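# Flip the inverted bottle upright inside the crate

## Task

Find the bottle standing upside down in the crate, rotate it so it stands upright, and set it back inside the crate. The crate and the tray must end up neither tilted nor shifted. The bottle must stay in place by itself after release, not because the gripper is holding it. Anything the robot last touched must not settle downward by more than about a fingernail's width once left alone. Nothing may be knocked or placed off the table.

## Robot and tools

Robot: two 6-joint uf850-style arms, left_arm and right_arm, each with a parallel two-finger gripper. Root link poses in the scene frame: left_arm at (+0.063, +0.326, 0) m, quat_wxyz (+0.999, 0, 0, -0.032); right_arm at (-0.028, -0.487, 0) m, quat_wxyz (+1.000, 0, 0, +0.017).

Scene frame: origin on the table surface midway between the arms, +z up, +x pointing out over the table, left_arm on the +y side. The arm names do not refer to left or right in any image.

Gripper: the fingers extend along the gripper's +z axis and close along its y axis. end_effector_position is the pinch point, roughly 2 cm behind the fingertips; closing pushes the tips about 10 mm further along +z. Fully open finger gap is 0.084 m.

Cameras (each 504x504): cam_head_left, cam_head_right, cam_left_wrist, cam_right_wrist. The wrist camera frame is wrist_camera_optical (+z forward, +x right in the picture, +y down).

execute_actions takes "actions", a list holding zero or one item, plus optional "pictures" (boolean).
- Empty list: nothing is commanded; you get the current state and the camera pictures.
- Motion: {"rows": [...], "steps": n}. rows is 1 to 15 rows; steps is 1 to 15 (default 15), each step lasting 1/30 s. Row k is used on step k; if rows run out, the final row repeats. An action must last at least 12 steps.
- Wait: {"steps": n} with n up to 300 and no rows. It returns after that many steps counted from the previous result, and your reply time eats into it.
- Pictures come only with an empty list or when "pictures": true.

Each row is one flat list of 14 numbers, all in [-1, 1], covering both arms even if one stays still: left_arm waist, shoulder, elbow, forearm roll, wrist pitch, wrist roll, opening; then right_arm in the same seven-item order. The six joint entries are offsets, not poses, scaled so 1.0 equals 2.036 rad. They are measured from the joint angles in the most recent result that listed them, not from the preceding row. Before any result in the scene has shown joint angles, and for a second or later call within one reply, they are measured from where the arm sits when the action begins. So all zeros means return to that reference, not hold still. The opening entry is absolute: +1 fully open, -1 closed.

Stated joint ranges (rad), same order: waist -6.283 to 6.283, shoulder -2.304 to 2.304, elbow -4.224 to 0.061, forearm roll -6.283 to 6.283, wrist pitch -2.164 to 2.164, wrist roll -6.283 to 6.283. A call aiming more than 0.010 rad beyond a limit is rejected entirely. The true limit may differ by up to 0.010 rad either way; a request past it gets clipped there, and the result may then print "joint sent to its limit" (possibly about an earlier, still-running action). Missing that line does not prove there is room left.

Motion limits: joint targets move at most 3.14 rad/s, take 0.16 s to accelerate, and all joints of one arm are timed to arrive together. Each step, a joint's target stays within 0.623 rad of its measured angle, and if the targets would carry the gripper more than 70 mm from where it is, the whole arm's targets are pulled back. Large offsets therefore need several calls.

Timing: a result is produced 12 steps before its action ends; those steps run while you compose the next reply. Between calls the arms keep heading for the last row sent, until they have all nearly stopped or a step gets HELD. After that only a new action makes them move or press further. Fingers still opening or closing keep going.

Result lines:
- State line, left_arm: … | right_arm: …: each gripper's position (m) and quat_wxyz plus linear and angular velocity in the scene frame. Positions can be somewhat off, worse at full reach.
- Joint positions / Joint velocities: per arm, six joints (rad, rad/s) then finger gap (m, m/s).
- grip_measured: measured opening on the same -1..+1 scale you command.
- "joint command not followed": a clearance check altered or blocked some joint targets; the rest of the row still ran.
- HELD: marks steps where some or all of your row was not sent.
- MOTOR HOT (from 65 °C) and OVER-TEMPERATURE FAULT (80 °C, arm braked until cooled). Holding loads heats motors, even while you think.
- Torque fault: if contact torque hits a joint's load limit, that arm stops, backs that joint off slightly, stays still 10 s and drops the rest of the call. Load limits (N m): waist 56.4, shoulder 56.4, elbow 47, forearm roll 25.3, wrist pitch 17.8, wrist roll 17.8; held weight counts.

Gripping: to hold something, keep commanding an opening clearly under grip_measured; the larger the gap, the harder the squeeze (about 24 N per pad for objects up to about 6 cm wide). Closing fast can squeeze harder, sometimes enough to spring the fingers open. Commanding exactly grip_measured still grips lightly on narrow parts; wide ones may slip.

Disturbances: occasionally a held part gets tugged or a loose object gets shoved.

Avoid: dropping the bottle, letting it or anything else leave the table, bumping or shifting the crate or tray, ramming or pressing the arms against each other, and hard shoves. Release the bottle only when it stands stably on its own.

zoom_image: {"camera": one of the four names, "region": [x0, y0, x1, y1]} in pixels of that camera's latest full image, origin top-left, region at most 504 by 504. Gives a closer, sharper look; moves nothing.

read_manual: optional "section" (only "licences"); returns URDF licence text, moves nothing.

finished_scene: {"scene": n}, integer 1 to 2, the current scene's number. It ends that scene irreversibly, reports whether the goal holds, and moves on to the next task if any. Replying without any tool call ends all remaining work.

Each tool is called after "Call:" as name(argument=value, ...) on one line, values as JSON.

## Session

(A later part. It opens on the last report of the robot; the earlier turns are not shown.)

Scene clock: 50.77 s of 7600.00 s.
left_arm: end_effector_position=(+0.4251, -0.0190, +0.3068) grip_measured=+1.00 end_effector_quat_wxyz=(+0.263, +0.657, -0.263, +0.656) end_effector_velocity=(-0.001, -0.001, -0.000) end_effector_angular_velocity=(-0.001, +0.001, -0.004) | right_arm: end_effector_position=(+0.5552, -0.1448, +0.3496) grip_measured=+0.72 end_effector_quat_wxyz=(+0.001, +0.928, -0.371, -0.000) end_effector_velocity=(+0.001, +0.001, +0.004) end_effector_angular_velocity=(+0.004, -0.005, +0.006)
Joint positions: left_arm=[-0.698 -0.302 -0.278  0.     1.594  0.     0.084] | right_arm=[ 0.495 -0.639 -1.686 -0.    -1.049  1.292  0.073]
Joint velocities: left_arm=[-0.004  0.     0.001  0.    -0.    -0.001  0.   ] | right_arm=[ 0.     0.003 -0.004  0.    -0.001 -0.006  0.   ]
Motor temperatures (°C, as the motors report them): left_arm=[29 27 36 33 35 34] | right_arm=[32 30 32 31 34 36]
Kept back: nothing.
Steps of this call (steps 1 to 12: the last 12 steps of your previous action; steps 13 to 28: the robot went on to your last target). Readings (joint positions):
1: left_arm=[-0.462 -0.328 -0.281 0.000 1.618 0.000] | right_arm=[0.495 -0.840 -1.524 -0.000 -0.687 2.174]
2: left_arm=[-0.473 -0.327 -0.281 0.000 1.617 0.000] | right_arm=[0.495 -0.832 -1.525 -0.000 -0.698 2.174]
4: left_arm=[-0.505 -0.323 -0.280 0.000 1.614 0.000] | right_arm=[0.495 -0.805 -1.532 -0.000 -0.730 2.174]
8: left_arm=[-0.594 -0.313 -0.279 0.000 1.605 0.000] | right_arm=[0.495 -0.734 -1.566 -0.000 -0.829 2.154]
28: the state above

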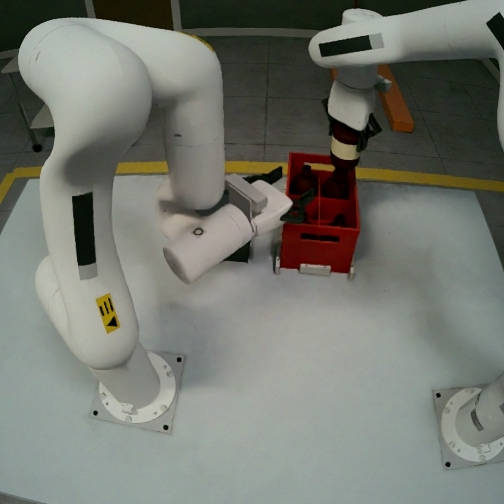

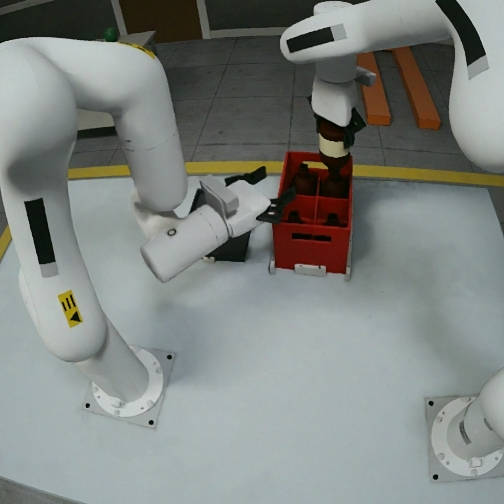

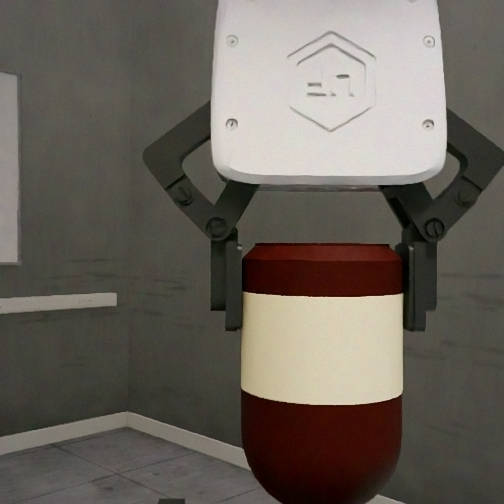

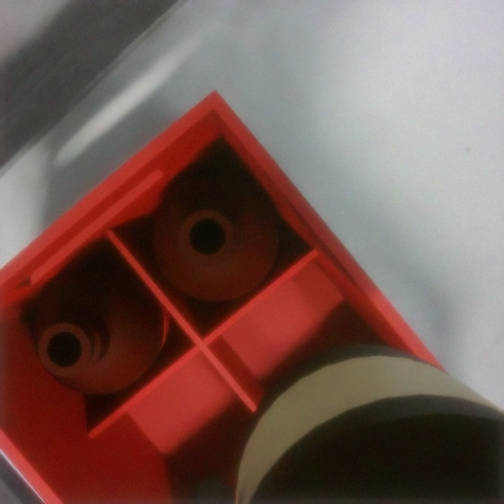

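Call:
execute_actions(actions=[{"rows": [[0,-0.0009,-0.0019,0,-0.0010,0,1,0,0,0,0,0,0,-1],[-0.0002,-0.0033,-0.0073,0,-0.0040,0,1,0,0,0,0,0,0,-1],[-0.0004,-0.0070,-0.0156,0,-0.0086,0,1,0,0,0,0,0,0,-1],[-0.0007,-0.0118,-0.0263,0,-0.0144,0,1,0,0,0,0,0,0,-1],[-0.0010,-0.0175,-0.0389,0,-0.0213,0,1,0,0,0,0,0,0,-1],[-0.0014,-0.0237,-0.0528,0,-0.0290,0,1,0,0,0,0,0,0,-1],[-0.0018,-0.0303,-0.0675,0,-0.0370,0,1,0,0,0,0,0,0,-1],[-0.0021,-0.0370,-0.0825,0,-0.0453,0,1,0,0,0,0,0,0,-1],[-0.0025,-0.0436,-0.0972,0,-0.0533,0,1,0,0,0,0,0,0,-1],[-0.0029,-0.0498,-0.1111,0,-0.0610,0,1,0,0,0,0,0,0,-1],[-0.0032,-0.0555,-0.1237,0,-0.0679,0,1,0,0,0,0,0,0,-1],[-0.0035,-0.0603,-0.1344,0,-0.0737,0,1,0,0,0,0,0,0,-1],[-0.0037,-0.0640,-0.1427,0,-0.0783,0,1,0,0,0,0,0,0,-1],[-0.0039,-0.0664,-0.1481,0,-0.0813,0,1,0,0,0,0,0,0,-1],[-0.0039,-0.0673,-0.1500,0,-0.0823,0,1,0,0,0,0,0,0,-1]], "steps": 15}])

Call:
execute_actions(actions=[{"steps": 24}], pictures=true)

Scene clock: 55.13 s of 7600.00 s.
left_arm: end_effector_position=(+0.4269, -0.0207, +0.3068) grip_measured=+1.00 end_effector_quat_wxyz=(+0.263, +0.657, -0.263, +0.656) end_effector_velocity=(+0.055, -0.054, +0.002) end_effector_angular_velocity=(+0.006, +0.007, -0.002) | right_arm: end_effector_position=(+0.5553, -0.1447, +0.3498) grip_measured=+0.72 end_effector_quat_wxyz=(+0.000, +0.929, -0.371, -0.000) end_effector_velocity=(-0.002, -0.001, -0.005) end_effector_angular_velocity=(-0.005, +0.008, -0.006)
Joint positions: left_arm=[-0.698 -0.304 -0.284  0.     1.59   0.     0.084] | right_arm=[ 0.495 -0.639 -1.686 -0.    -1.049  1.291  0.073]
Joint velocities: left_arm=[-0.003 -0.088 -0.193 -0.001 -0.113 -0.001  0.   ] | right_arm=[ 0.    -0.004  0.006 -0.     0.001  0.006  0.   ]
Motor temperatures (°C, as the motors report them): left_arm=[29 27 36 33 35 34] | right_arm=[32 30 32 31 34 36]
Steps of this call (steps 1 to 30: the robot went on to your last target; steps 31 to 90: nothing new was sent; then 1.27 s passed at rest; steps 91 to 93: the first 3 steps of this action). Readings (joint positions):
91: left_arm=[-0.698 -0.302 -0.278 0.000 1.594 0.000] | right_arm=[0.495 -0.638 -1.687 -0.000 -1.049 1.291]
92: left_arm=[-0.698 -0.302 -0.279 0.000 1.593 0.000] | right_arm=[0.495 -0.638 -1.687 -0.000 -1.049 1.291]
93: the state above

Scene clock: 55.93 s of 7600.00 s.
left_arm: end_effector_position=(+0.5082, -0.1050, +0.3171) grip_measured=+1.00 end_effector_quat_wxyz=(+0.266, +0.655, -0.266, +0.655) end_effector_velocity=(+0.001, +0.000, -0.000) end_effector_angular_velocity=(-0.001, +0.001, +0.001) | right_arm: end_effector_position=(+0.5552, -0.1448, +0.3496) grip_measured=+0.72 end_effector_quat_wxyz=(+0.001, +0.928, -0.371, -0.000) end_effector_velocity=(-0.000, -0.000, -0.000) end_effector_angular_velocity=(-0.001, +0.000, -0.000)
Joint positions: left_arm=[-0.706 -0.438 -0.582  0.     1.427  0.     0.084] | right_arm=[ 0.495 -0.639 -1.686 -0.    -1.049  1.292  0.073]
Joint velocities: left_arm=[ 0.001 -0.001 -0.002  0.    -0.001 -0.001 -0.   ] | right_arm=[-0.  0.  0. -0. -0.  0.  0.]
Motor temperatures (°C, as the motors report them): left_arm=[29 27 36 33 35 34] | right_arm=[32 30 32 31 34 36]
Kept back: nothing.
Steps of this call (steps 1 to 12: the last 12 steps of your previous action; steps 13 to 24: the robot went on to your last target). Readings (joint positions):
1: left_arm=[-0.698 -0.308 -0.292 0.000 1.585 0.000] | right_arm=[0.495 -0.639 -1.686 -0.000 -1.049 1.291]
2: left_arm=[-0.699 -0.314 -0.306 0.000 1.578 0.000] | right_arm=[0.495 -0.639 -1.686 -0.000 -1.049 1.291]
4: left_arm=[-0.700 -0.332 -0.344 0.000 1.557 0.000] | right_arm=[0.495 -0.639 -1.686 -0.000 -1.049 1.292]
8: left_arm=[-0.702 -0.379 -0.452 0.000 1.499 0.000] | right_arm=[0.495 -0.639 -1.686 -0.000 -1.049 1.292]
24: the state above

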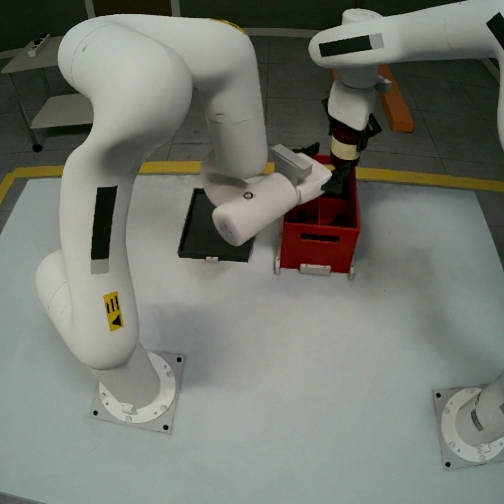

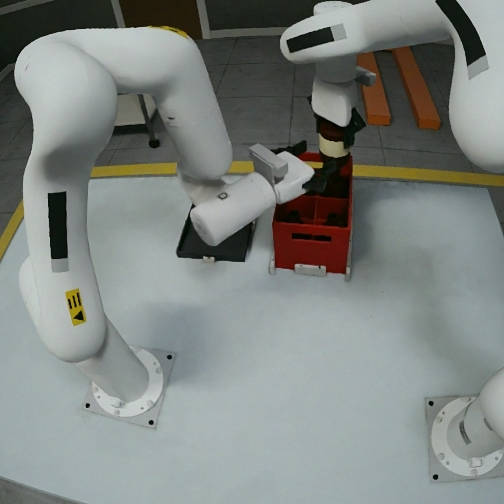

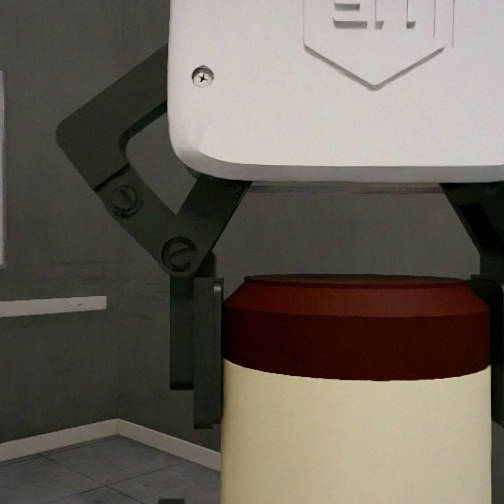

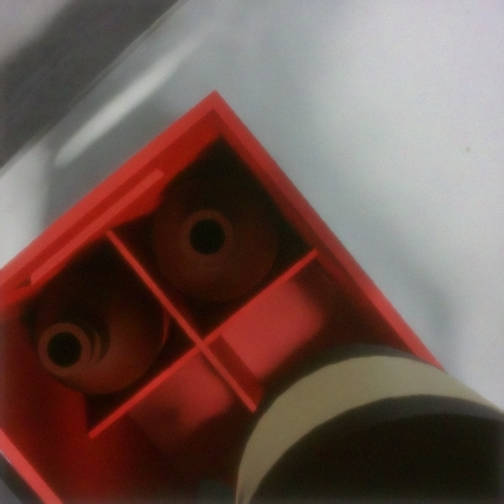

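Call:
zoom_image(camera="cam_left_wrist", region=[150, 400, 300, 504])

Call:
zoom_image(camera="cam_left_wrist", region=[404, 404, 504, 504])

Region (150, 400, 300, 504) of cam_left_wrist's 504x504 image, scaled by 3.360, with more detail than that image has; it fills the top 349 rows of this view, and the rest is white.

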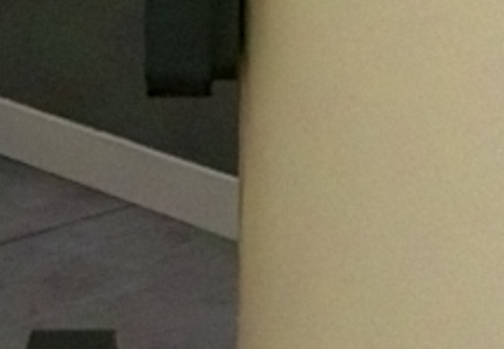

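Region (404, 404, 504, 504) of cam_left_wrist's 504x504 image, scaled by 5.040, with more detail than that image has.

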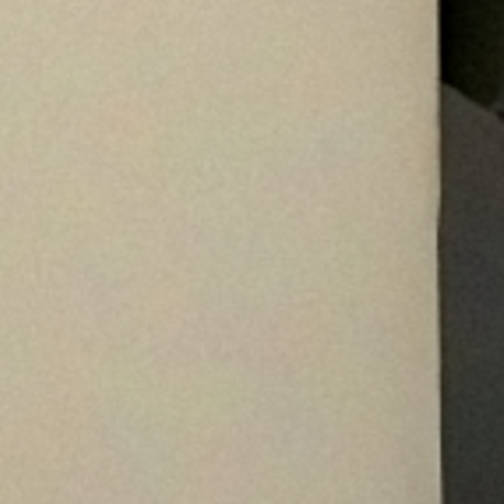

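Call:
execute_actions(actions=[{"rows": [[0.0001,-0.0008,-0.0015,0,-0.0006,0,1,0,0,0,0,0,0,-1],[0.0002,-0.0032,-0.0056,0,-0.0024,0,1,0,0,0,0,0,0,-1],[0.0003,-0.0067,-0.0118,0,-0.0051,0,1,0,0,0,0,0,0,-1],[0.0004,-0.0111,-0.0195,0,-0.0084,0,1,0,0,0,0,0,0,-1],[0.0005,-0.0161,-0.0283,0,-0.0122,0,1,0,0,0,0,0,0,-1],[0.0006,-0.0215,-0.0377,0,-0.0163,0,1,0,0,0,0,0,0,-1],[0.0007,-0.0268,-0.0470,0,-0.0203,0,1,0,0,0,0,0,0,-1],[0.0007,-0.0318,-0.0558,0,-0.0241,0,1,0,0,0,0,0,0,-1],[0.0007,-0.0362,-0.0635,0,-0.0274,0,1,0,0,0,0,0,0,-1],[0.0007,-0.0397,-0.0697,0,-0.0301,0,1,0,0,0,0,0,0,-1],[0.0007,-0.0421,-0.0738,0,-0.0319,0,1,0,0,0,0,0,0,-1],[0.0007,-0.0429,-0.0753,0,-0.0325,0,1,0,0,0,0,0,0,-1]], "steps": 15}])

Call:
execute_actions(actions=[{"steps": 17}])

Call:
execute_actions(actions=[{"rows": [[0,0,0,0,0,0,0.93,0,0,0,0,0,0,-1],[0,0,0,0,0,0,0.87,0,0,0,0,0,0,-1],[0,0,0,0,0,0,0.82,0,0,0,0,0,0,-1],[0,0,0,0,0,0,0.78,0,0,0,0,0,0,-1],[0,0,0,0,0,0,0.74,0,0,0,0,0,0,-1],[0,0,0,0,0,0,0.70,0,0,0,0,0,0,-1],[0,0,0,0,0,0,0.65,0,0,0,0,0,0,-1],[0,0,0,0,0,0,0.58,0,0,0,0,0,0,-1],[0,0,0,0,0,0,0.45,0,0,0,0,0,0,-1],[0,0,0,0,0,0,0.2,0,0,0,0,0,0,-1],[0,0,0,0,0,0,-0.3,0,0,0,0,0,0,-1],[0,0,0,0,0,0,-1,0,0,0,0,0,0,-1]], "steps": 12}])

Call:
execute_actions(actions=[{"steps": 15}], pictures=true)

Scene clock: 59.93 s of 7600.00 s.
left_arm: end_effector_position=(+0.5098, -0.1063, +0.3171) grip_measured=+1.00 end_effector_quat_wxyz=(+0.265, +0.655, -0.266, +0.655) end_effector_velocity=(+0.042, -0.037, -0.003) end_effector_angular_velocity=(+0.004, +0.005, +0.005) | right_arm: end_effector_position=(+0.5552, -0.1448, +0.3496) grip_measured=+0.72 end_effector_quat_wxyz=(+0.001, +0.928, -0.371, -0.000) end_effector_velocity=(-0.000, +0.000, -0.000) end_effector_angular_velocity=(-0.000, +0.000, +0.000)
Joint positions: left_arm=[-0.706 -0.441 -0.588  0.     1.424  0.     0.084] | right_arm=[ 0.495 -0.639 -1.686 -0.    -1.049  1.292  0.073]
Joint velocities: left_arm=[ 0.004 -0.087 -0.15  -0.001 -0.069 -0.001  0.   ] | right_arm=[ 0.    -0.001 -0.     0.     0.    -0.     0.   ]
Motor temperatures (°C, as the motors report them): left_arm=[29 27 36 33 35 34] | right_arm=[32 30 32 31 34 36]
Steps of this call (steps 1 to 15: the robot went on to your last target; steps 16 to 90: nothing new was sent; then 0.90 s passed at rest; steps 91 to 93: the first 3 steps of this action). Readings (joint positions):
91: left_arm=[-0.706 -0.439 -0.583 0.000 1.427 0.000] | right_arm=[0.495 -0.639 -1.686 -0.000 -1.049 1.292]
92: left_arm=[-0.706 -0.439 -0.584 0.000 1.426 0.000] | right_arm=[0.495 -0.639 -1.686 -0.000 -1.049 1.292]
93: the state above

Scene clock: 60.50 s of 7600.00 s.
left_arm: end_effector_position=(+0.5490, -0.1432, +0.3159) grip_measured=+1.00 end_effector_quat_wxyz=(+0.265, +0.656, -0.265, +0.655) end_effector_velocity=(+0.001, -0.000, +0.000) end_effector_angular_velocity=(-0.001, +0.000, +0.000) | right_arm: end_effector_position=(+0.5552, -0.1448, +0.3496) grip_measured=+0.72 end_effector_quat_wxyz=(+0.001, +0.928, -0.371, -0.000) end_effector_velocity=(+0.000, -0.000, +0.000) end_effector_angular_velocity=(+0.000, -0.000, -0.000)
Joint positions: left_arm=[-0.704 -0.525 -0.735  0.     1.361  0.     0.084] | right_arm=[ 0.495 -0.639 -1.686 -0.    -1.049  1.292  0.073]
Joint velocities: left_arm=[ 0.    -0.001 -0.002 -0.    -0.001 -0.001  0.   ] | right_arm=[-0.     0.001  0.     0.    -0.     0.     0.   ]
Motor temperatures (°C, as the motors report them): left_arm=[29 27 36 33 35 34] | right_arm=[32 30 32 31 34 36]
Kept back: nothing.
Steps of this call (steps 1 to 12: the last 12 steps of your previous action; steps 13 to 17: the robot went on to your last target). Readings (joint positions):
1: left_arm=[-0.705 -0.445 -0.594 0.000 1.421 0.000] | right_arm=[0.495 -0.639 -1.686 -0.000 -1.049 1.292]
2: left_arm=[-0.705 -0.451 -0.604 0.000 1.417 0.000] | right_arm=[0.495 -0.639 -1.686 -0.000 -1.049 1.292]
4: left_arm=[-0.705 -0.467 -0.633 0.000 1.405 0.000] | right_arm=[0.495 -0.639 -1.686 -0.000 -1.049 1.292]
8: left_arm=[-0.704 -0.506 -0.702 0.000 1.376 0.000] | right_arm=[0.495 -0.639 -1.686 -0.000 -1.049 1.292]
17: the state above

Scene clock: 60.53 s of 7600.00 s.
left_arm: end_effector_position=(+0.5491, -0.1432, +0.3159) grip_measured=+1.00 end_effector_quat_wxyz=(+0.265, +0.656, -0.265, +0.655) end_effector_velocity=(+0.001, +0.000, -0.001) end_effector_angular_velocity=(+0.001, +0.001, +0.001) | right_arm: end_effector_position=(+0.5552, -0.1448, +0.3496) grip_measured=+0.72 end_effector_quat_wxyz=(+0.001, +0.928, -0.371, -0.000) end_effector_velocity=(+0.000, -0.000, -0.001) end_effector_angular_velocity=(-0.002, +0.000, +0.001)
Joint positions: left_arm=[-0.704 -0.525 -0.735  0.     1.361  0.     0.084] | right_arm=[ 0.495 -0.639 -1.686 -0.    -1.049  1.292  0.073]
Joint velocities: left_arm=[ 0.001 -0.002 -0.001  0.    -0.001 -0.     0.   ] | right_arm=[ 0.    -0.001 -0.    -0.001  0.    -0.001 -0.   ]
Motor temperatures (°C, as the motors report them): left_arm=[29 27 36 33 35 34] | right_arm=[32 30 32 31 34 36]
Kept back: the last 12 steps of this action, its rows measured from the state above.
Steps of this call (step 1: the robot went on to your last target). Readings (joint positions):
1: the state above

Scene clock: 61.03 s of 7600.00 s.
left_arm: end_effector_position=(+0.5491, -0.1431, +0.3159) grip_measured=+0.72 end_effector_quat_wxyz=(+0.265, +0.656, -0.265, +0.655) end_effector_velocity=(+0.000, +0.000, +0.001) end_effector_angular_velocity=(-0.001, -0.001, +0.000) | right_arm: end_effector_position=(+0.5552, -0.1448, +0.3495) grip_measured=+0.72 end_effector_quat_wxyz=(+0.001, +0.928, -0.371, -0.000) end_effector_velocity=(-0.000, +0.000, +0.000) end_effector_angular_velocity=(+0.001, +0.000, +0.000)
Joint positions: left_arm=[-0.704 -0.525 -0.735  0.     1.361  0.     0.074] | right_arm=[ 0.495 -0.639 -1.686 -0.    -1.049  1.292  0.073]
Joint velocities: left_arm=[0.    0.002 0.001 0.    0.    0.    0.   ] | right_arm=[ 0.     0.     0.     0.001 -0.    -0.001  0.   ]
Motor temperatures (°C, as the motors report them): left_arm=[29 27 36 33 35 34] | right_arm=[32 30 32 31 34 36]
Kept back: nothing.
Steps of this call (steps 1 to 12: the last 12 steps of your previous action; steps 13 to 15: the robot went on to your last target). Readings (joint positions):
1: left_arm=[-0.704 -0.525 -0.735 0.000 1.361 0.000] | right_arm=[0.495 -0.639 -1.686 -0.000 -1.049 1.292]
2: left_arm=[-0.704 -0.525 -0.735 0.000 1.361 0.000] | right_arm=[0.495 -0.639 -1.686 -0.000 -1.049 1.292]
4: left_arm=[-0.704 -0.525 -0.735 0.000 1.361 0.000] | right_arm=[0.495 -0.639 -1.686 -0.000 -1.049 1.292]
8: left_arm=[-0.704 -0.525 -0.735 0.000 1.361 0.000] | right_arm=[0.495 -0.639 -1.686 -0.000 -1.049 1.292]
15: the state above
All arms were judged still, so your last target was given up. Only a new action makes them travel on or press farther. Fingers that are still opening or closing keep moving.

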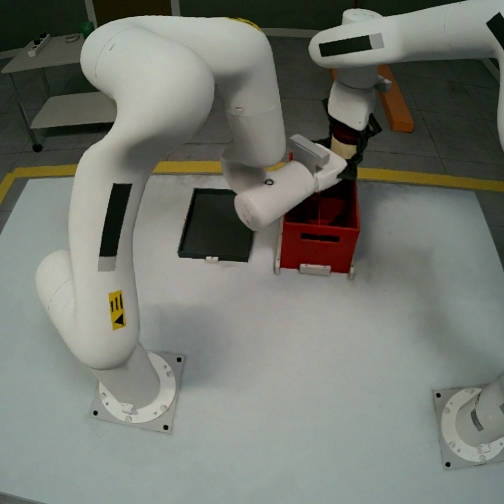

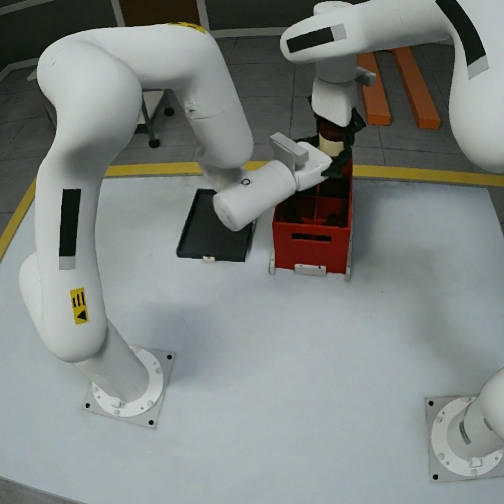

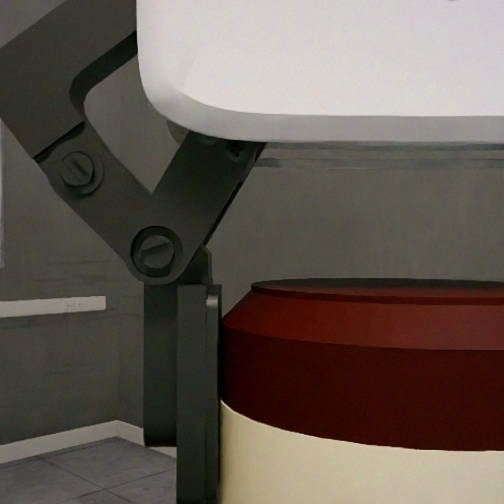

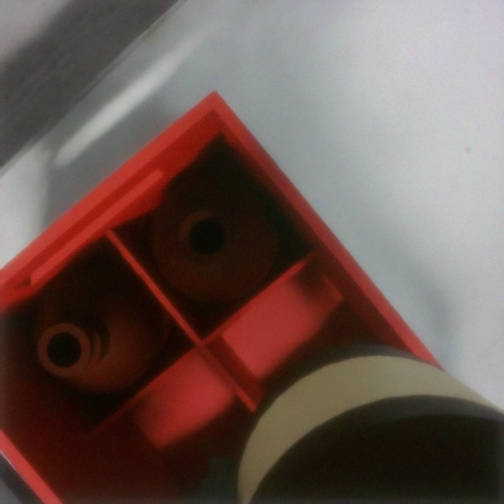

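Call:
execute_actions(actions=[{"rows": [[0,0,0,0,0,0,-1,0,0,0,0,0,0,0.6],[0,0,0,0,0,0,-1,0,0,0,0,0,0,0.75],[0,0,0,0,0,0,-1,0,0,0,0,0,0,0.85],[0,0,0,0,0,0,-1,0,0,0,0,0,0,0.95],[0,0,0,0,0,0,-1,0,0,0,0,0,0,1],[0,0,0,0,0,0,-1,0,0.0008,-0.0022,0,-0.0029,0,1],[0,0,0,0,0,0,-1,0,0.0024,-0.0073,0,-0.0098,0,1],[0,0,0,0,0,0,-1,0,0.0048,-0.0158,0,-0.0206,0,1],[0,0,0,0,0,0,-1,0,0.0074,-0.0273,0,-0.0346,0,1],[0,0,0,0,0,0,-1,0,0.0094,-0.0405,0,-0.0499,0,1],[0,0,0,0,0,0,-1,0,0.0109,-0.0547,0,-0.0655,0,1],[0,0,0,0,0,0,-1,0,0.0116,-0.0699,0,-0.0815,0,1],[0,0,0,0,0,0,-1,0,0.0116,-0.0862,0,-0.0978,0,1],[0,0,0,0,0,0,-1,0,0.0112,-0.1024,0,-0.1132,0,1],[0,0,0,0,0,0,-1,0,0.0105,-0.1159,0,-0.1254,0,1]], "steps": 15}])

Call:
execute_actions(actions=[{"steps": 19}])

Call:
execute_actions(actions=[{"rows": [[0,0,0,0,0,0.005,-1,0,0,0,0,0,0.0055,1],[0,0,0,0,0,0.017,-1,0,0,0,0,0,0.0211,1],[0,0,0,0,0,0.039,-1,0,0,0,0,0,0.0451,1],[0,0,0,0,0,0.071,-1,0,0,0,0,0,0.0760,1],[0,0,0,0,0,0.111,-1,0,0,0,0,0,0.1123,1],[0,0,0,0,0,0.155,-1,0,0,0,0,0,0.1525,1],[0,0,0,0,0,0.199,-1,0,0,0,0,0,0.1950,1],[0,0,0,0,0,0.243,-1,0,0,0,0,0,0.2382,1],[0,0,0,0,0,0.287,-1,0,0,0,0,0,0.2807,1],[0,0,0,0,0,0.332,-1,0,0,0,0,0,0.3209,1],[0,0,0,0,0,0.376,-1,0,0,0,0,0,0.3572,1],[0,0,0,0,0,0.420,-1,0,0,0,0,0,0.3881,1],[0,0,0,0,0,0.464,-1,0,0,0,0,0,0.4121,1],[0,0,0,0,0,0.508,-1,0,0,0,0,0,0.4277,1],[0,0,0,0,0,1.0,-1,0,0,0,0,0,0.4332,1]], "steps": 15}])

Call:
execute_actions(actions=[{"steps": 17}])

Scene clock: 68.70 s of 7600.00 s.
left_arm: end_effector_position=(+0.5491, -0.1432, +0.3159) grip_measured=+0.72 end_effector_quat_wxyz=(+0.265, +0.656, -0.265, +0.656) end_effector_velocity=(+0.000, -0.001, +0.003) end_effector_angular_velocity=(-0.005, -0.008, -0.002) | right_arm: end_effector_position=(+0.5552, -0.1448, +0.3495) grip_measured=+0.74 end_effector_quat_wxyz=(+0.001, +0.928, -0.371, -0.000) end_effector_velocity=(+0.001, +0.001, -0.001) end_effector_angular_velocity=(+0.005, -0.003, +0.000)
Joint positions: left_arm=[-0.704 -0.525 -0.735  0.     1.361  0.     0.074] | right_arm=[ 0.495 -0.639 -1.686 -0.    -1.049  1.292  0.074]
Joint velocities: left_arm=[ 0.001  0.001 -0.002  0.002  0.007  0.002 -0.002] | right_arm=[ 0.    -0.001  0.001  0.003  0.007 -0.001  0.094]
Motor temperatures (°C, as the motors report them): left_arm=[29 27 36 33 35 34] | right_arm=[32 30 32 31 34 36]
Steps of this call (steps 1 to 90: nothing new was sent; then 4.57 s passed at rest; steps 91 to 93: the first 3 steps of this action). Readings (joint positions):
91: left_arm=[-0.704 -0.525 -0.735 0.000 1.361 0.000] | right_arm=[0.495 -0.639 -1.686 -0.000 -1.049 1.292]
92: left_arm=[-0.704 -0.525 -0.735 0.000 1.361 0.000] | right_arm=[0.495 -0.639 -1.686 -0.000 -1.049 1.292]
93: the state above

Scene clock: 69.33 s of 7600.00 s.
left_arm: end_effector_position=(+0.5491, -0.1431, +0.3159) grip_measured=+0.72 end_effector_quat_wxyz=(+0.265, +0.656, -0.265, +0.655) end_effector_velocity=(-0.000, -0.000, -0.000) end_effector_angular_velocity=(+0.000, -0.000, -0.000) | right_arm: end_effector_position=(+0.5555, -0.1447, +0.4691) grip_measured=+1.00 end_effector_quat_wxyz=(+0.000, +0.928, -0.372, +0.000) end_effector_velocity=(-0.003, -0.003, -0.012) end_effector_angular_velocity=(-0.022, +0.035, +0.000)
Joint positions: left_arm=[-0.704 -0.525 -0.735  0.     1.361  0.     0.074] | right_arm=[ 0.495 -0.618 -1.92  -0.    -1.303  1.292  0.084]
Joint velocities: left_arm=[-0.     0.     0.001 -0.     0.     0.    -0.   ] | right_arm=[-0.    -0.016  0.004 -0.001 -0.021 -0.    -0.   ]
Motor temperatures (°C, as the motors report them): left_arm=[29 27 36 33 35 34] | right_arm=[32 30 32 31 34 36]
Kept back: nothing.
Steps of this call (steps 1 to 12: the last 12 steps of your previous action; steps 13 to 19: the robot went on to your last target). Readings (joint positions):
1: left_arm=[-0.704 -0.525 -0.735 0.000 1.360 0.000] | right_arm=[0.495 -0.639 -1.686 -0.000 -1.048 1.292]
2: left_arm=[-0.705 -0.526 -0.735 0.001 1.360 0.000] | right_arm=[0.496 -0.639 -1.687 0.000 -1.048 1.292]
4: left_arm=[-0.705 -0.526 -0.735 0.001 1.360 0.000] | right_arm=[0.496 -0.638 -1.688 0.000 -1.051 1.292]
8: left_arm=[-0.704 -0.525 -0.735 0.000 1.360 0.000] | right_arm=[0.495 -0.628 -1.731 -0.000 -1.107 1.292]
19: the state above

Scene clock: 69.43 s of 7600.00 s.
left_arm: end_effector_position=(+0.5491, -0.1431, +0.3159) grip_measured=+0.72 end_effector_quat_wxyz=(+0.260, +0.654, -0.270, +0.657) end_effector_velocity=(+0.001, +0.001, +0.000) end_effector_angular_velocity=(+0.298, -0.288, +0.002) | right_arm: end_effector_position=(+0.5553, -0.1448, +0.4685) grip_measured=+1.00 end_effector_quat_wxyz=(+0.001, +0.925, -0.379, -0.000) end_effector_velocity=(-0.000, -0.000, -0.004) end_effector_angular_velocity=(-0.002, +0.001, -0.478)
Joint positions: left_arm=[-0.704 -0.525 -0.735  0.     1.361  0.015  0.074] | right_arm=[ 0.495 -0.618 -1.92  -0.    -1.303  1.308  0.084]
Joint velocities: left_arm=[ 0.002  0.     0.     0.    -0.     0.414  0.   ] | right_arm=[-0.    -0.001  0.007 -0.     0.005  0.479 -0.   ]
Motor temperatures (°C, as the motors report them): left_arm=[29 27 36 33 35 34] | right_arm=[32 30 32 31 34 36]
Steps of this call (steps 1 to 3: the first 3 steps of this action). Readings (joint positions):
1: left_arm=[-0.704 -0.525 -0.735 0.000 1.361 0.001] | right_arm=[0.495 -0.618 -1.920 -0.000 -1.303 1.292]
2: left_arm=[-0.704 -0.525 -0.735 0.000 1.361 0.005] | right_arm=[0.495 -0.618 -1.920 -0.000 -1.303 1.297]
3: the state above

Scene clock: 70.00 s of 7600.00 s.
left_arm: end_effector_position=(+0.5490, -0.1431, +0.3159) grip_measured=+0.72 end_effector_quat_wxyz=(-0.173, +0.373, -0.601, +0.686) end_effector_velocity=(+0.000, +0.001, -0.001) end_effector_angular_velocity=(+2.238, -2.160, +0.000) | right_arm: end_effector_position=(+0.5555, -0.1447, +0.4691) grip_measured=+1.00 end_effector_quat_wxyz=(-0.000, -0.684, +0.729, -0.000) end_effector_velocity=(-0.000, +0.000, +0.000) end_effector_angular_velocity=(+0.000, -0.000, -0.162)
Joint positions: left_arm=[-0.704 -0.525 -0.735  0.     1.361  1.262  0.074] | right_arm=[ 0.495 -0.618 -1.92  -0.    -1.303  2.165  0.084]
Joint velocities: left_arm=[ 0.001 -0.001  0.001 -0.    -0.     3.11   0.   ] | right_arm=[ 0.     0.    -0.     0.     0.     0.162  0.   ]
Motor temperatures (°C, as the motors report them): left_arm=[29 27 36 33 35 34] | right_arm=[32 30 32 31 34 36]
Kept back: nothing.
Steps of this call (steps 1 to 12: the last 12 steps of your previous action; steps 13 to 17: the robot went on to your last target). Readings (joint positions):
1: left_arm=[-0.704 -0.525 -0.735 0.000 1.361 0.033] | right_arm=[0.495 -0.618 -1.919 -0.000 -1.303 1.329]
2: left_arm=[-0.704 -0.525 -0.735 0.000 1.361 0.062] | right_arm=[0.495 -0.618 -1.919 -0.000 -1.303 1.360]
4: left_arm=[-0.704 -0.525 -0.735 0.000 1.361 0.153] | right_arm=[0.495 -0.618 -1.920 -0.000 -1.303 1.451]
8: left_arm=[-0.704 -0.525 -0.735 0.000 1.361 0.429] | right_arm=[0.495 -0.618 -1.920 -0.000 -1.303 1.717]
17: the state above

Call:
execute_actions(actions=[{"rows": [[0,0,0,0,0,0.9232,-1,0,0,0,0,0,0.0044,1]], "steps": 15}])

Call:
execute_actions(actions=[{"steps": 24}], pictures=true)

Scene clock: 70.50 s of 7600.00 s.
left_arm: end_effector_position=(+0.5491, -0.1431, +0.3159) grip_measured=+0.72 end_effector_quat_wxyz=(+0.428, -0.107, +0.699, -0.562) end_effector_velocity=(+0.000, -0.000, +0.000) end_effector_angular_velocity=(+0.735, -0.712, +0.000) | right_arm: end_effector_position=(+0.5555, -0.1447, +0.4691) grip_measured=+1.00 end_effector_quat_wxyz=(-0.000, -0.681, +0.732, -0.000) end_effector_velocity=(-0.000, +0.000, -0.000) end_effector_angular_velocity=(+0.001, +0.001, -0.001)
Joint positions: left_arm=[-0.704 -0.525 -0.735  0.     1.361  2.07   0.074] | right_arm=[ 0.495 -0.618 -1.92  -0.    -1.303  2.173  0.084]
Joint velocities: left_arm=[ 0.    -0.001 -0.001  0.     0.     1.023 -0.   ] | right_arm=[ 0.     0.     0.     0.001 -0.     0.001 -0.   ]
Motor temperatures (°C, as the motors report them): left_arm=[29 27 36 33 35 34] | right_arm=[32 30 32 31 34 36]
Steps of this call (steps 1 to 12: the robot went on to your last target; steps 13 to 15: the first 3 steps of this action). Readings (joint positions):
13: left_arm=[-0.704 -0.525 -0.735 0.000 1.361 2.034] | right_arm=[0.495 -0.618 -1.920 -0.000 -1.303 2.173]
14: left_arm=[-0.704 -0.525 -0.735 0.000 1.361 2.045] | right_arm=[0.495 -0.618 -1.920 -0.000 -1.303 2.173]
15: the state above

Scene clock: 71.30 s of 7600.00 s.
left_arm: end_effector_position=(+0.5490, -0.1431, +0.3159) grip_measured=+0.72 end_effector_quat_wxyz=(+0.655, +0.265, +0.656, -0.265) end_effector_velocity=(+0.000, +0.000, +0.000) end_effector_angular_velocity=(+0.002, -0.002, +0.000) | right_arm: end_effector_position=(+0.5555, -0.1447, +0.4691) grip_measured=+1.00 end_effector_quat_wxyz=(-0.000, -0.681, +0.732, -0.000) end_effector_velocity=(-0.000, -0.000, +0.000) end_effector_angular_velocity=(+0.000, -0.001, +0.000)
Joint positions: left_arm=[-0.704 -0.525 -0.735  0.     1.361  3.141  0.074] | right_arm=[ 0.495 -0.618 -1.92  -0.    -1.303  2.174  0.084]
Joint velocities: left_arm=[ 0.     0.001  0.     0.    -0.     0.003  0.   ] | right_arm=[-0.     0.001  0.    -0.    -0.    -0.     0.   ]
Motor temperatures (°C, as the motors report them): left_arm=[29 27 36 33 35 34] | right_arm=[32 30 32 31 34 36]
Kept back: nothing.
Steps of this call (steps 1 to 12: the last 12 steps of your previous action; steps 13 to 24: the robot went on to your last target). Readings (joint positions):
1: left_arm=[-0.704 -0.525 -0.735 0.000 1.361 2.114] | right_arm=[0.495 -0.618 -1.920 -0.000 -1.303 2.174]
2: left_arm=[-0.704 -0.525 -0.735 0.000 1.361 2.179] | right_arm=[0.495 -0.618 -1.920 -0.000 -1.303 2.174]
4: left_arm=[-0.704 -0.525 -0.735 0.000 1.361 2.356] | right_arm=[0.495 -0.618 -1.920 -0.000 -1.303 2.174]
8: left_arm=[-0.704 -0.525 -0.735 0.000 1.361 2.765] | right_arm=[0.495 -0.618 -1.920 -0.000 -1.303 2.174]
24: the state above

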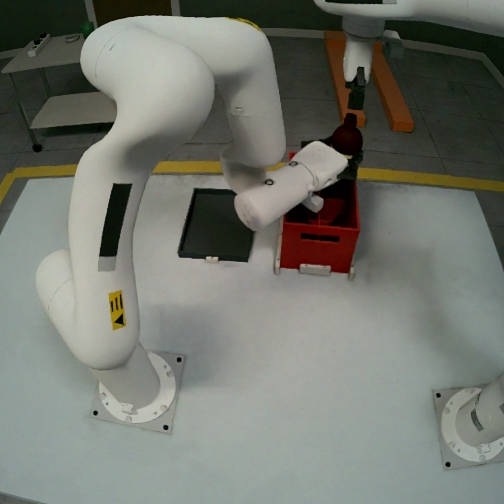

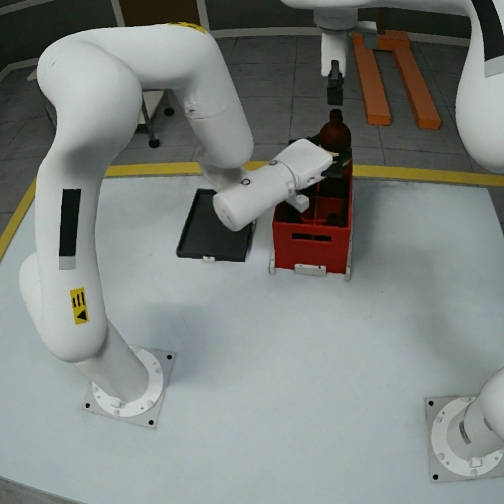

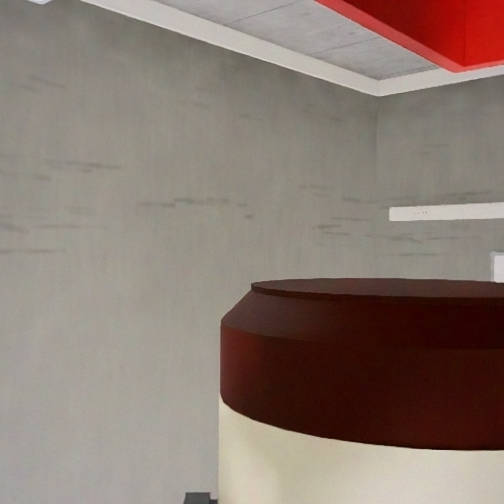

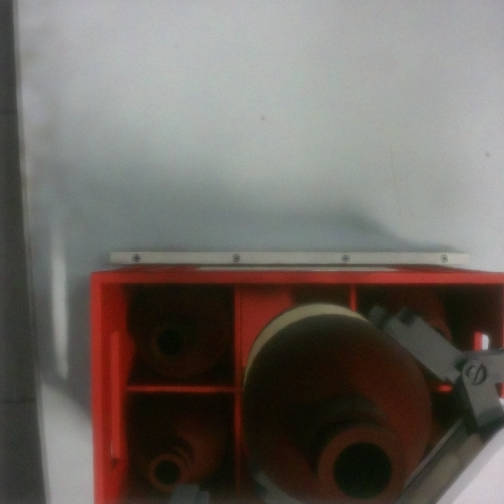

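The bottle is now upright, with no slip in the left gripper. Next I'll measure the neck position.

Call:
zoom_image(camera="cam_right_wrist", region=[230, 290, 444, 504])

Call:
zoom_image(camera="cam_head_left", region=[310, 70, 400, 180])

Call:
zoom_image(camera="cam_head_right", region=[295, 70, 385, 180])

Region (230, 290, 444, 504) of cam_right_wrist's 504x504 image, scaled by 2.355, with more detail than that image has.

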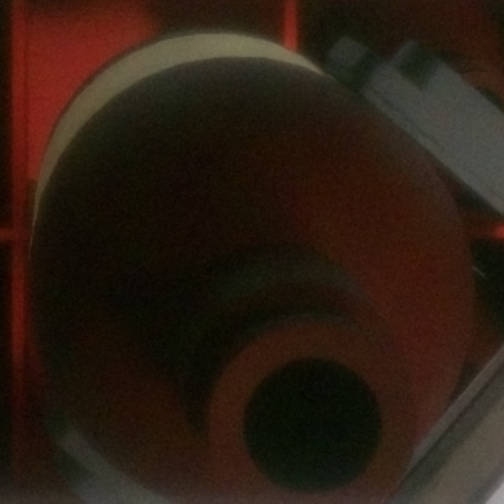

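Region (310, 70, 400, 180) of cam_head_left's 504x504 image, scaled by 4.582, with more detail than that image has; it fills the left 412 columns of this view, and the rest is white.

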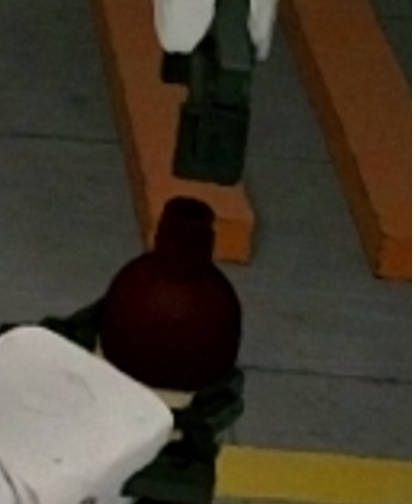

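Region (295, 70, 385, 180) of cam_head_right's 504x504 image, scaled by 4.582, with more detail than that image has; it fills the left 412 columns of this view, and the rest is white.

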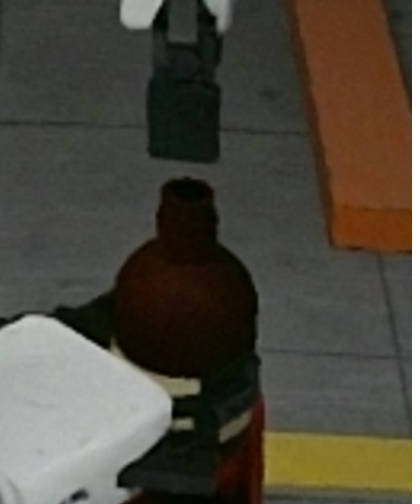

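Call:
execute_actions(actions=[{"rows": [[0,0,0,0,0,0,-1,0,0.0001,0.0014,0,0.0013,0,0.9],[0,0,0,0,0,0,-1,-0.0001,0.0003,0.0053,0,0.0051,0,0.8],[0,0,0,0,0,0,-1,-0.0002,0.0007,0.0111,0,0.0106,0,0.7],[0,0,0,0,0,0,-1,-0.0003,0.0010,0.0184,0,0.0177,0,0.6],[0,0,0,0,0,0,-1,-0.0004,0.0012,0.0267,0,0.0259,0,0.5],[0,0,0,0,0,0,-1,-0.0006,0.0012,0.0355,0,0.0347,0,0.4],[0,0,0,0,0,0,-1,-0.0007,0.0009,0.0443,0,0.0438,0,0.3],[0,0,0,0,0,0,-1,-0.0008,0.0004,0.0526,0,0.0526,0,0.2],[0,0,0,0,0,0,-1,-0.0009,-0.0001,0.0599,0,0.0605,0,0.15],[0,0,0,0,0,0,-1,-0.0010,-0.0007,0.0657,0,0.0669,0,0.15],[0,0,0,0,0,0,-1,-0.0011,-0.0011,0.0696,0,0.0712,0,0.15],[0,0,0,0,0,0,-1,-0.0011,-0.0012,0.0710,0,0.0727,0,0.15]], "steps": 15}])

Call:
execute_actions(actions=[{"steps": 17}])

Call:
execute_actions(actions=[{"rows": [[0,0,0,0,0,0,-1,0,0,0,0,0,0,0.06],[0,0,0,0,0,0,-1,0,0,0,0,0,0,-0.03],[0,0,0,0,0,0,-1,0,0,0,0,0,0,-0.12],[0,0,0,0,0,0,-1,0,0,0,0,0,0,-0.2],[0,0,0,0,0,0,-1,0,0,0,0,0,0,-0.26],[0,0,0,0,0,0,-1,0,0,0,0,0,0,-0.31],[0,0,0,0,0,0,-1,0,0,0,0,0,0,-0.35],[0,0,0,0,0,0,-1,0,0,0,0,0,0,-0.39],[0,0,0,0,0,0,-1,0,0,0,0,0,0,-0.43],[0,0,0,0,0,0,-1,0,0,0,0,0,0,-0.48],[0,0,0,0,0,0,-1,0,0,0,0,0,0,-0.55],[0,0,0,0,0,0,-1,0,0,0,0,0,0,-0.7],[0,0,0,0,0,0,-1,0,0,0,0,0,0,-1]], "steps": 13}])

Call:
execute_actions(actions=[{"steps": 15}], pictures=true)

Scene clock: 76.47 s of 7600.00 s.
left_arm: end_effector_position=(+0.5490, -0.1431, +0.3159) grip_measured=+0.72 end_effector_quat_wxyz=(+0.655, +0.265, +0.656, -0.265) end_effector_velocity=(-0.000, -0.000, -0.000) end_effector_angular_velocity=(-0.002, +0.003, -0.000) | right_arm: end_effector_position=(+0.5556, -0.1446, +0.4674) grip_measured=+0.77 end_effector_quat_wxyz=(+0.000, -0.681, +0.732, -0.000) end_effector_velocity=(+0.004, +0.000, -0.056) end_effector_angular_velocity=(+0.009, -0.015, -0.003)
Joint positions: left_arm=[-0.704 -0.525 -0.735  0.     1.361  3.141  0.074] | right_arm=[ 0.495 -0.617 -1.916 -0.    -1.298  2.174  0.075]
Joint velocities: left_arm=[-0.    -0.001 -0.    -0.     0.    -0.003  0.   ] | right_arm=[-0.003  0.014  0.145  0.     0.148  0.    -0.113]
Motor temperatures (°C, as the motors report them): left_arm=[29 27 36 33 35 34] | right_arm=[32 30 32 31 34 36]
Steps of this call (steps 1 to 15: the robot went on to your last target; steps 16 to 90: nothing new was sent; then 2.07 s passed at rest; steps 91 to 93: the first 3 steps of this action). Readings (joint positions):
91: left_arm=[-0.704 -0.525 -0.735 0.000 1.361 3.142] | right_arm=[0.495 -0.618 -1.920 -0.000 -1.303 2.174]
92: left_arm=[-0.704 -0.525 -0.735 0.000 1.361 3.141] | right_arm=[0.495 -0.618 -1.919 -0.000 -1.301 2.174]
93: the state above

Scene clock: 77.03 s of 7600.00 s.
left_arm: end_effector_position=(+0.5490, -0.1431, +0.3159) grip_measured=+0.72 end_effector_quat_wxyz=(+0.655, +0.265, +0.656, -0.265) end_effector_velocity=(+0.000, +0.000, +0.000) end_effector_angular_velocity=(-0.000, -0.001, +0.001) | right_arm: end_effector_position=(+0.5570, -0.1455, +0.4029) grip_measured=+0.14 end_effector_quat_wxyz=(+0.001, -0.680, +0.733, -0.000) end_effector_velocity=(-0.000, -0.000, -0.002) end_effector_angular_velocity=(-0.001, +0.002, -0.000)
Joint positions: left_arm=[-0.704 -0.525 -0.735  0.     1.361  3.141  0.074] | right_arm=[ 0.493 -0.62  -1.777 -0.    -1.155  2.174  0.05 ]
Joint velocities: left_arm=[ 0.001 -0.    -0.001 -0.     0.     0.    -0.   ] | right_arm=[ 0.    -0.001  0.003  0.     0.002  0.    -0.   ]
Motor temperatures (°C, as the motors report them): left_arm=[29 27 36 33 35 34] | right_arm=[32 30 32 31 34 36]
Kept back: nothing.
Steps of this call (steps 1 to 12: the last 12 steps of your previous action; steps 13 to 17: the robot went on to your last target). Readings (joint positions):
1: left_arm=[-0.704 -0.525 -0.735 0.000 1.361 3.141] | right_arm=[0.495 -0.617 -1.909 -0.000 -1.291 2.174]
2: left_arm=[-0.704 -0.525 -0.735 0.000 1.361 3.141] | right_arm=[0.495 -0.616 -1.900 -0.000 -1.282 2.174]
4: left_arm=[-0.704 -0.525 -0.735 0.000 1.361 3.141] | right_arm=[0.494 -0.615 -1.873 -0.000 -1.256 2.174]
8: left_arm=[-0.704 -0.525 -0.735 0.000 1.361 3.141] | right_arm=[0.494 -0.618 -1.808 -0.000 -1.190 2.174]
17: the state above

Scene clock: 77.07 s of 7600.00 s.
left_arm: end_effector_position=(+0.5490, -0.1431, +0.3159) grip_measured=+0.72 end_effector_quat_wxyz=(+0.655, +0.265, +0.656, -0.265) end_effector_velocity=(+0.000, +0.001, -0.000) end_effector_angular_velocity=(+0.001, +0.000, +0.001) | right_arm: end_effector_position=(+0.5570, -0.1455, +0.4028) grip_measured=+0.10 end_effector_quat_wxyz=(+0.001, -0.680, +0.733, -0.000) end_effector_velocity=(+0.000, -0.000, -0.000) end_effector_angular_velocity=(-0.000, +0.000, -0.000)
Joint positions: left_arm=[-0.704 -0.525 -0.735  0.     1.361  3.141  0.074] | right_arm=[ 0.493 -0.62  -1.776 -0.    -1.155  2.174  0.048]
Joint velocities: left_arm=[ 0.001  0.     0.001  0.    -0.     0.001 -0.   ] | right_arm=[-0.    -0.     0.     0.    -0.     0.    -0.083]
Motor temperatures (°C, as the motors report them): left_arm=[29 27 36 33 35 34] | right_arm=[32 30 32 31 34 36]
Steps of this call (step 1: the first step of this action). Readings (joint positions):
1: the state above

Scene clock: 77.57 s of 7600.00 s.
left_arm: end_effector_position=(+0.5491, -0.1431, +0.3157) grip_measured=+0.72 end_effector_quat_wxyz=(+0.655, +0.265, +0.656, -0.265) end_effector_velocity=(+0.000, +0.000, +0.000) end_effector_angular_velocity=(-0.002, +0.001, +0.000) | right_arm: end_effector_position=(+0.5569, -0.1455, +0.4029) grip_measured=-0.33 end_effector_quat_wxyz=(+0.001, -0.680, +0.733, -0.000) end_effector_velocity=(+0.000, -0.000, +0.000) end_effector_angular_velocity=(+0.000, -0.001, +0.000)
Joint positions: left_arm=[-0.704 -0.525 -0.735  0.     1.36   3.141  0.074] | right_arm=[ 0.493 -0.62  -1.777 -0.    -1.156  2.174  0.029]
Joint velocities: left_arm=[ 0.001 -0.    -0.     0.     0.    -0.002  0.   ] | right_arm=[-0.     0.    -0.    -0.     0.001 -0.001  0.   ]
Motor temperatures (°C, as the motors report them): left_arm=[29 27 36 33 35 34] | right_arm=[32 30 32 31 34 36]
Kept back: nothing.
Steps of this call (steps 1 to 12: the last 12 steps of your previous action; steps 13 to 15: the robot went on to your last target). Readings (joint positions):
1: left_arm=[-0.704 -0.525 -0.735 0.000 1.361 3.141] | right_arm=[0.493 -0.620 -1.777 -0.000 -1.155 2.174]
2: left_arm=[-0.704 -0.525 -0.735 0.000 1.361 3.141] | right_arm=[0.493 -0.620 -1.777 -0.000 -1.155 2.174]
4: left_arm=[-0.704 -0.525 -0.735 0.000 1.361 3.141] | right_arm=[0.493 -0.620 -1.777 -0.000 -1.155 2.174]
8: left_arm=[-0.704 -0.525 -0.735 0.000 1.360 3.141] | right_arm=[0.493 -0.620 -1.777 -0.000 -1.156 2.174]
15: the state above
All arms were judged still, so your last target was given up. Only a new action makes them travel on or press farther. Fingers that are still opening or closing keep moving.

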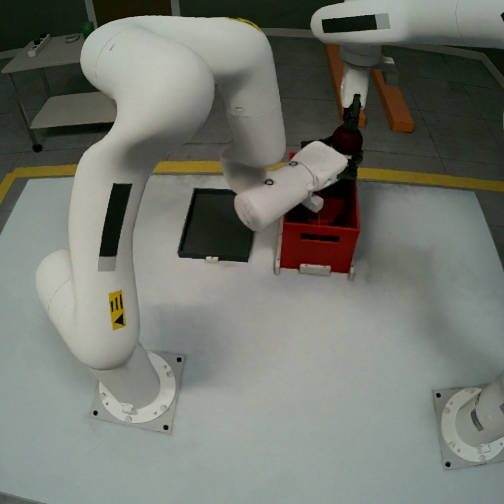

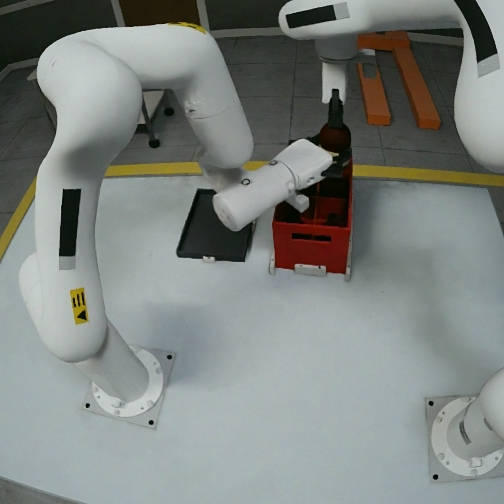

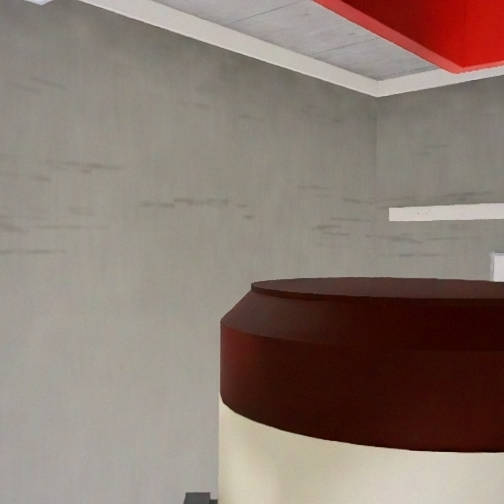

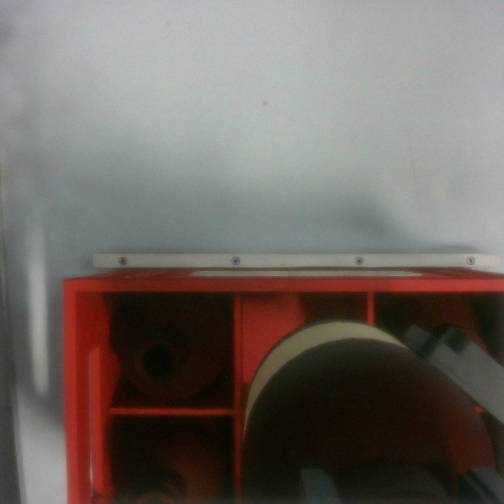

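Call:
zoom_image(camera="cam_head_left", region=[315, 85, 385, 170])

Call:
zoom_image(camera="cam_right_wrist", region=[200, 240, 420, 460])

Region (315, 85, 385, 170) of cam_head_left's 504x504 image, scaled by 5.929, with more detail than that image has; it fills the left 415 columns of this view, and the rest is white.

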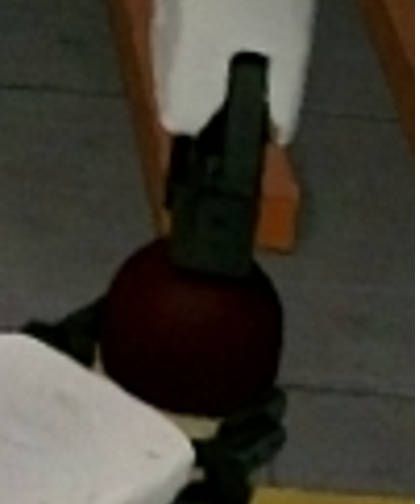

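Region (200, 240, 420, 460) of cam_right_wrist's 504x504 image, scaled by 2.291, with more detail than that image has.

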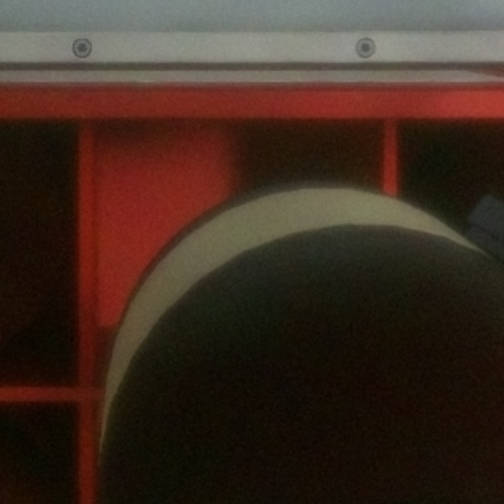

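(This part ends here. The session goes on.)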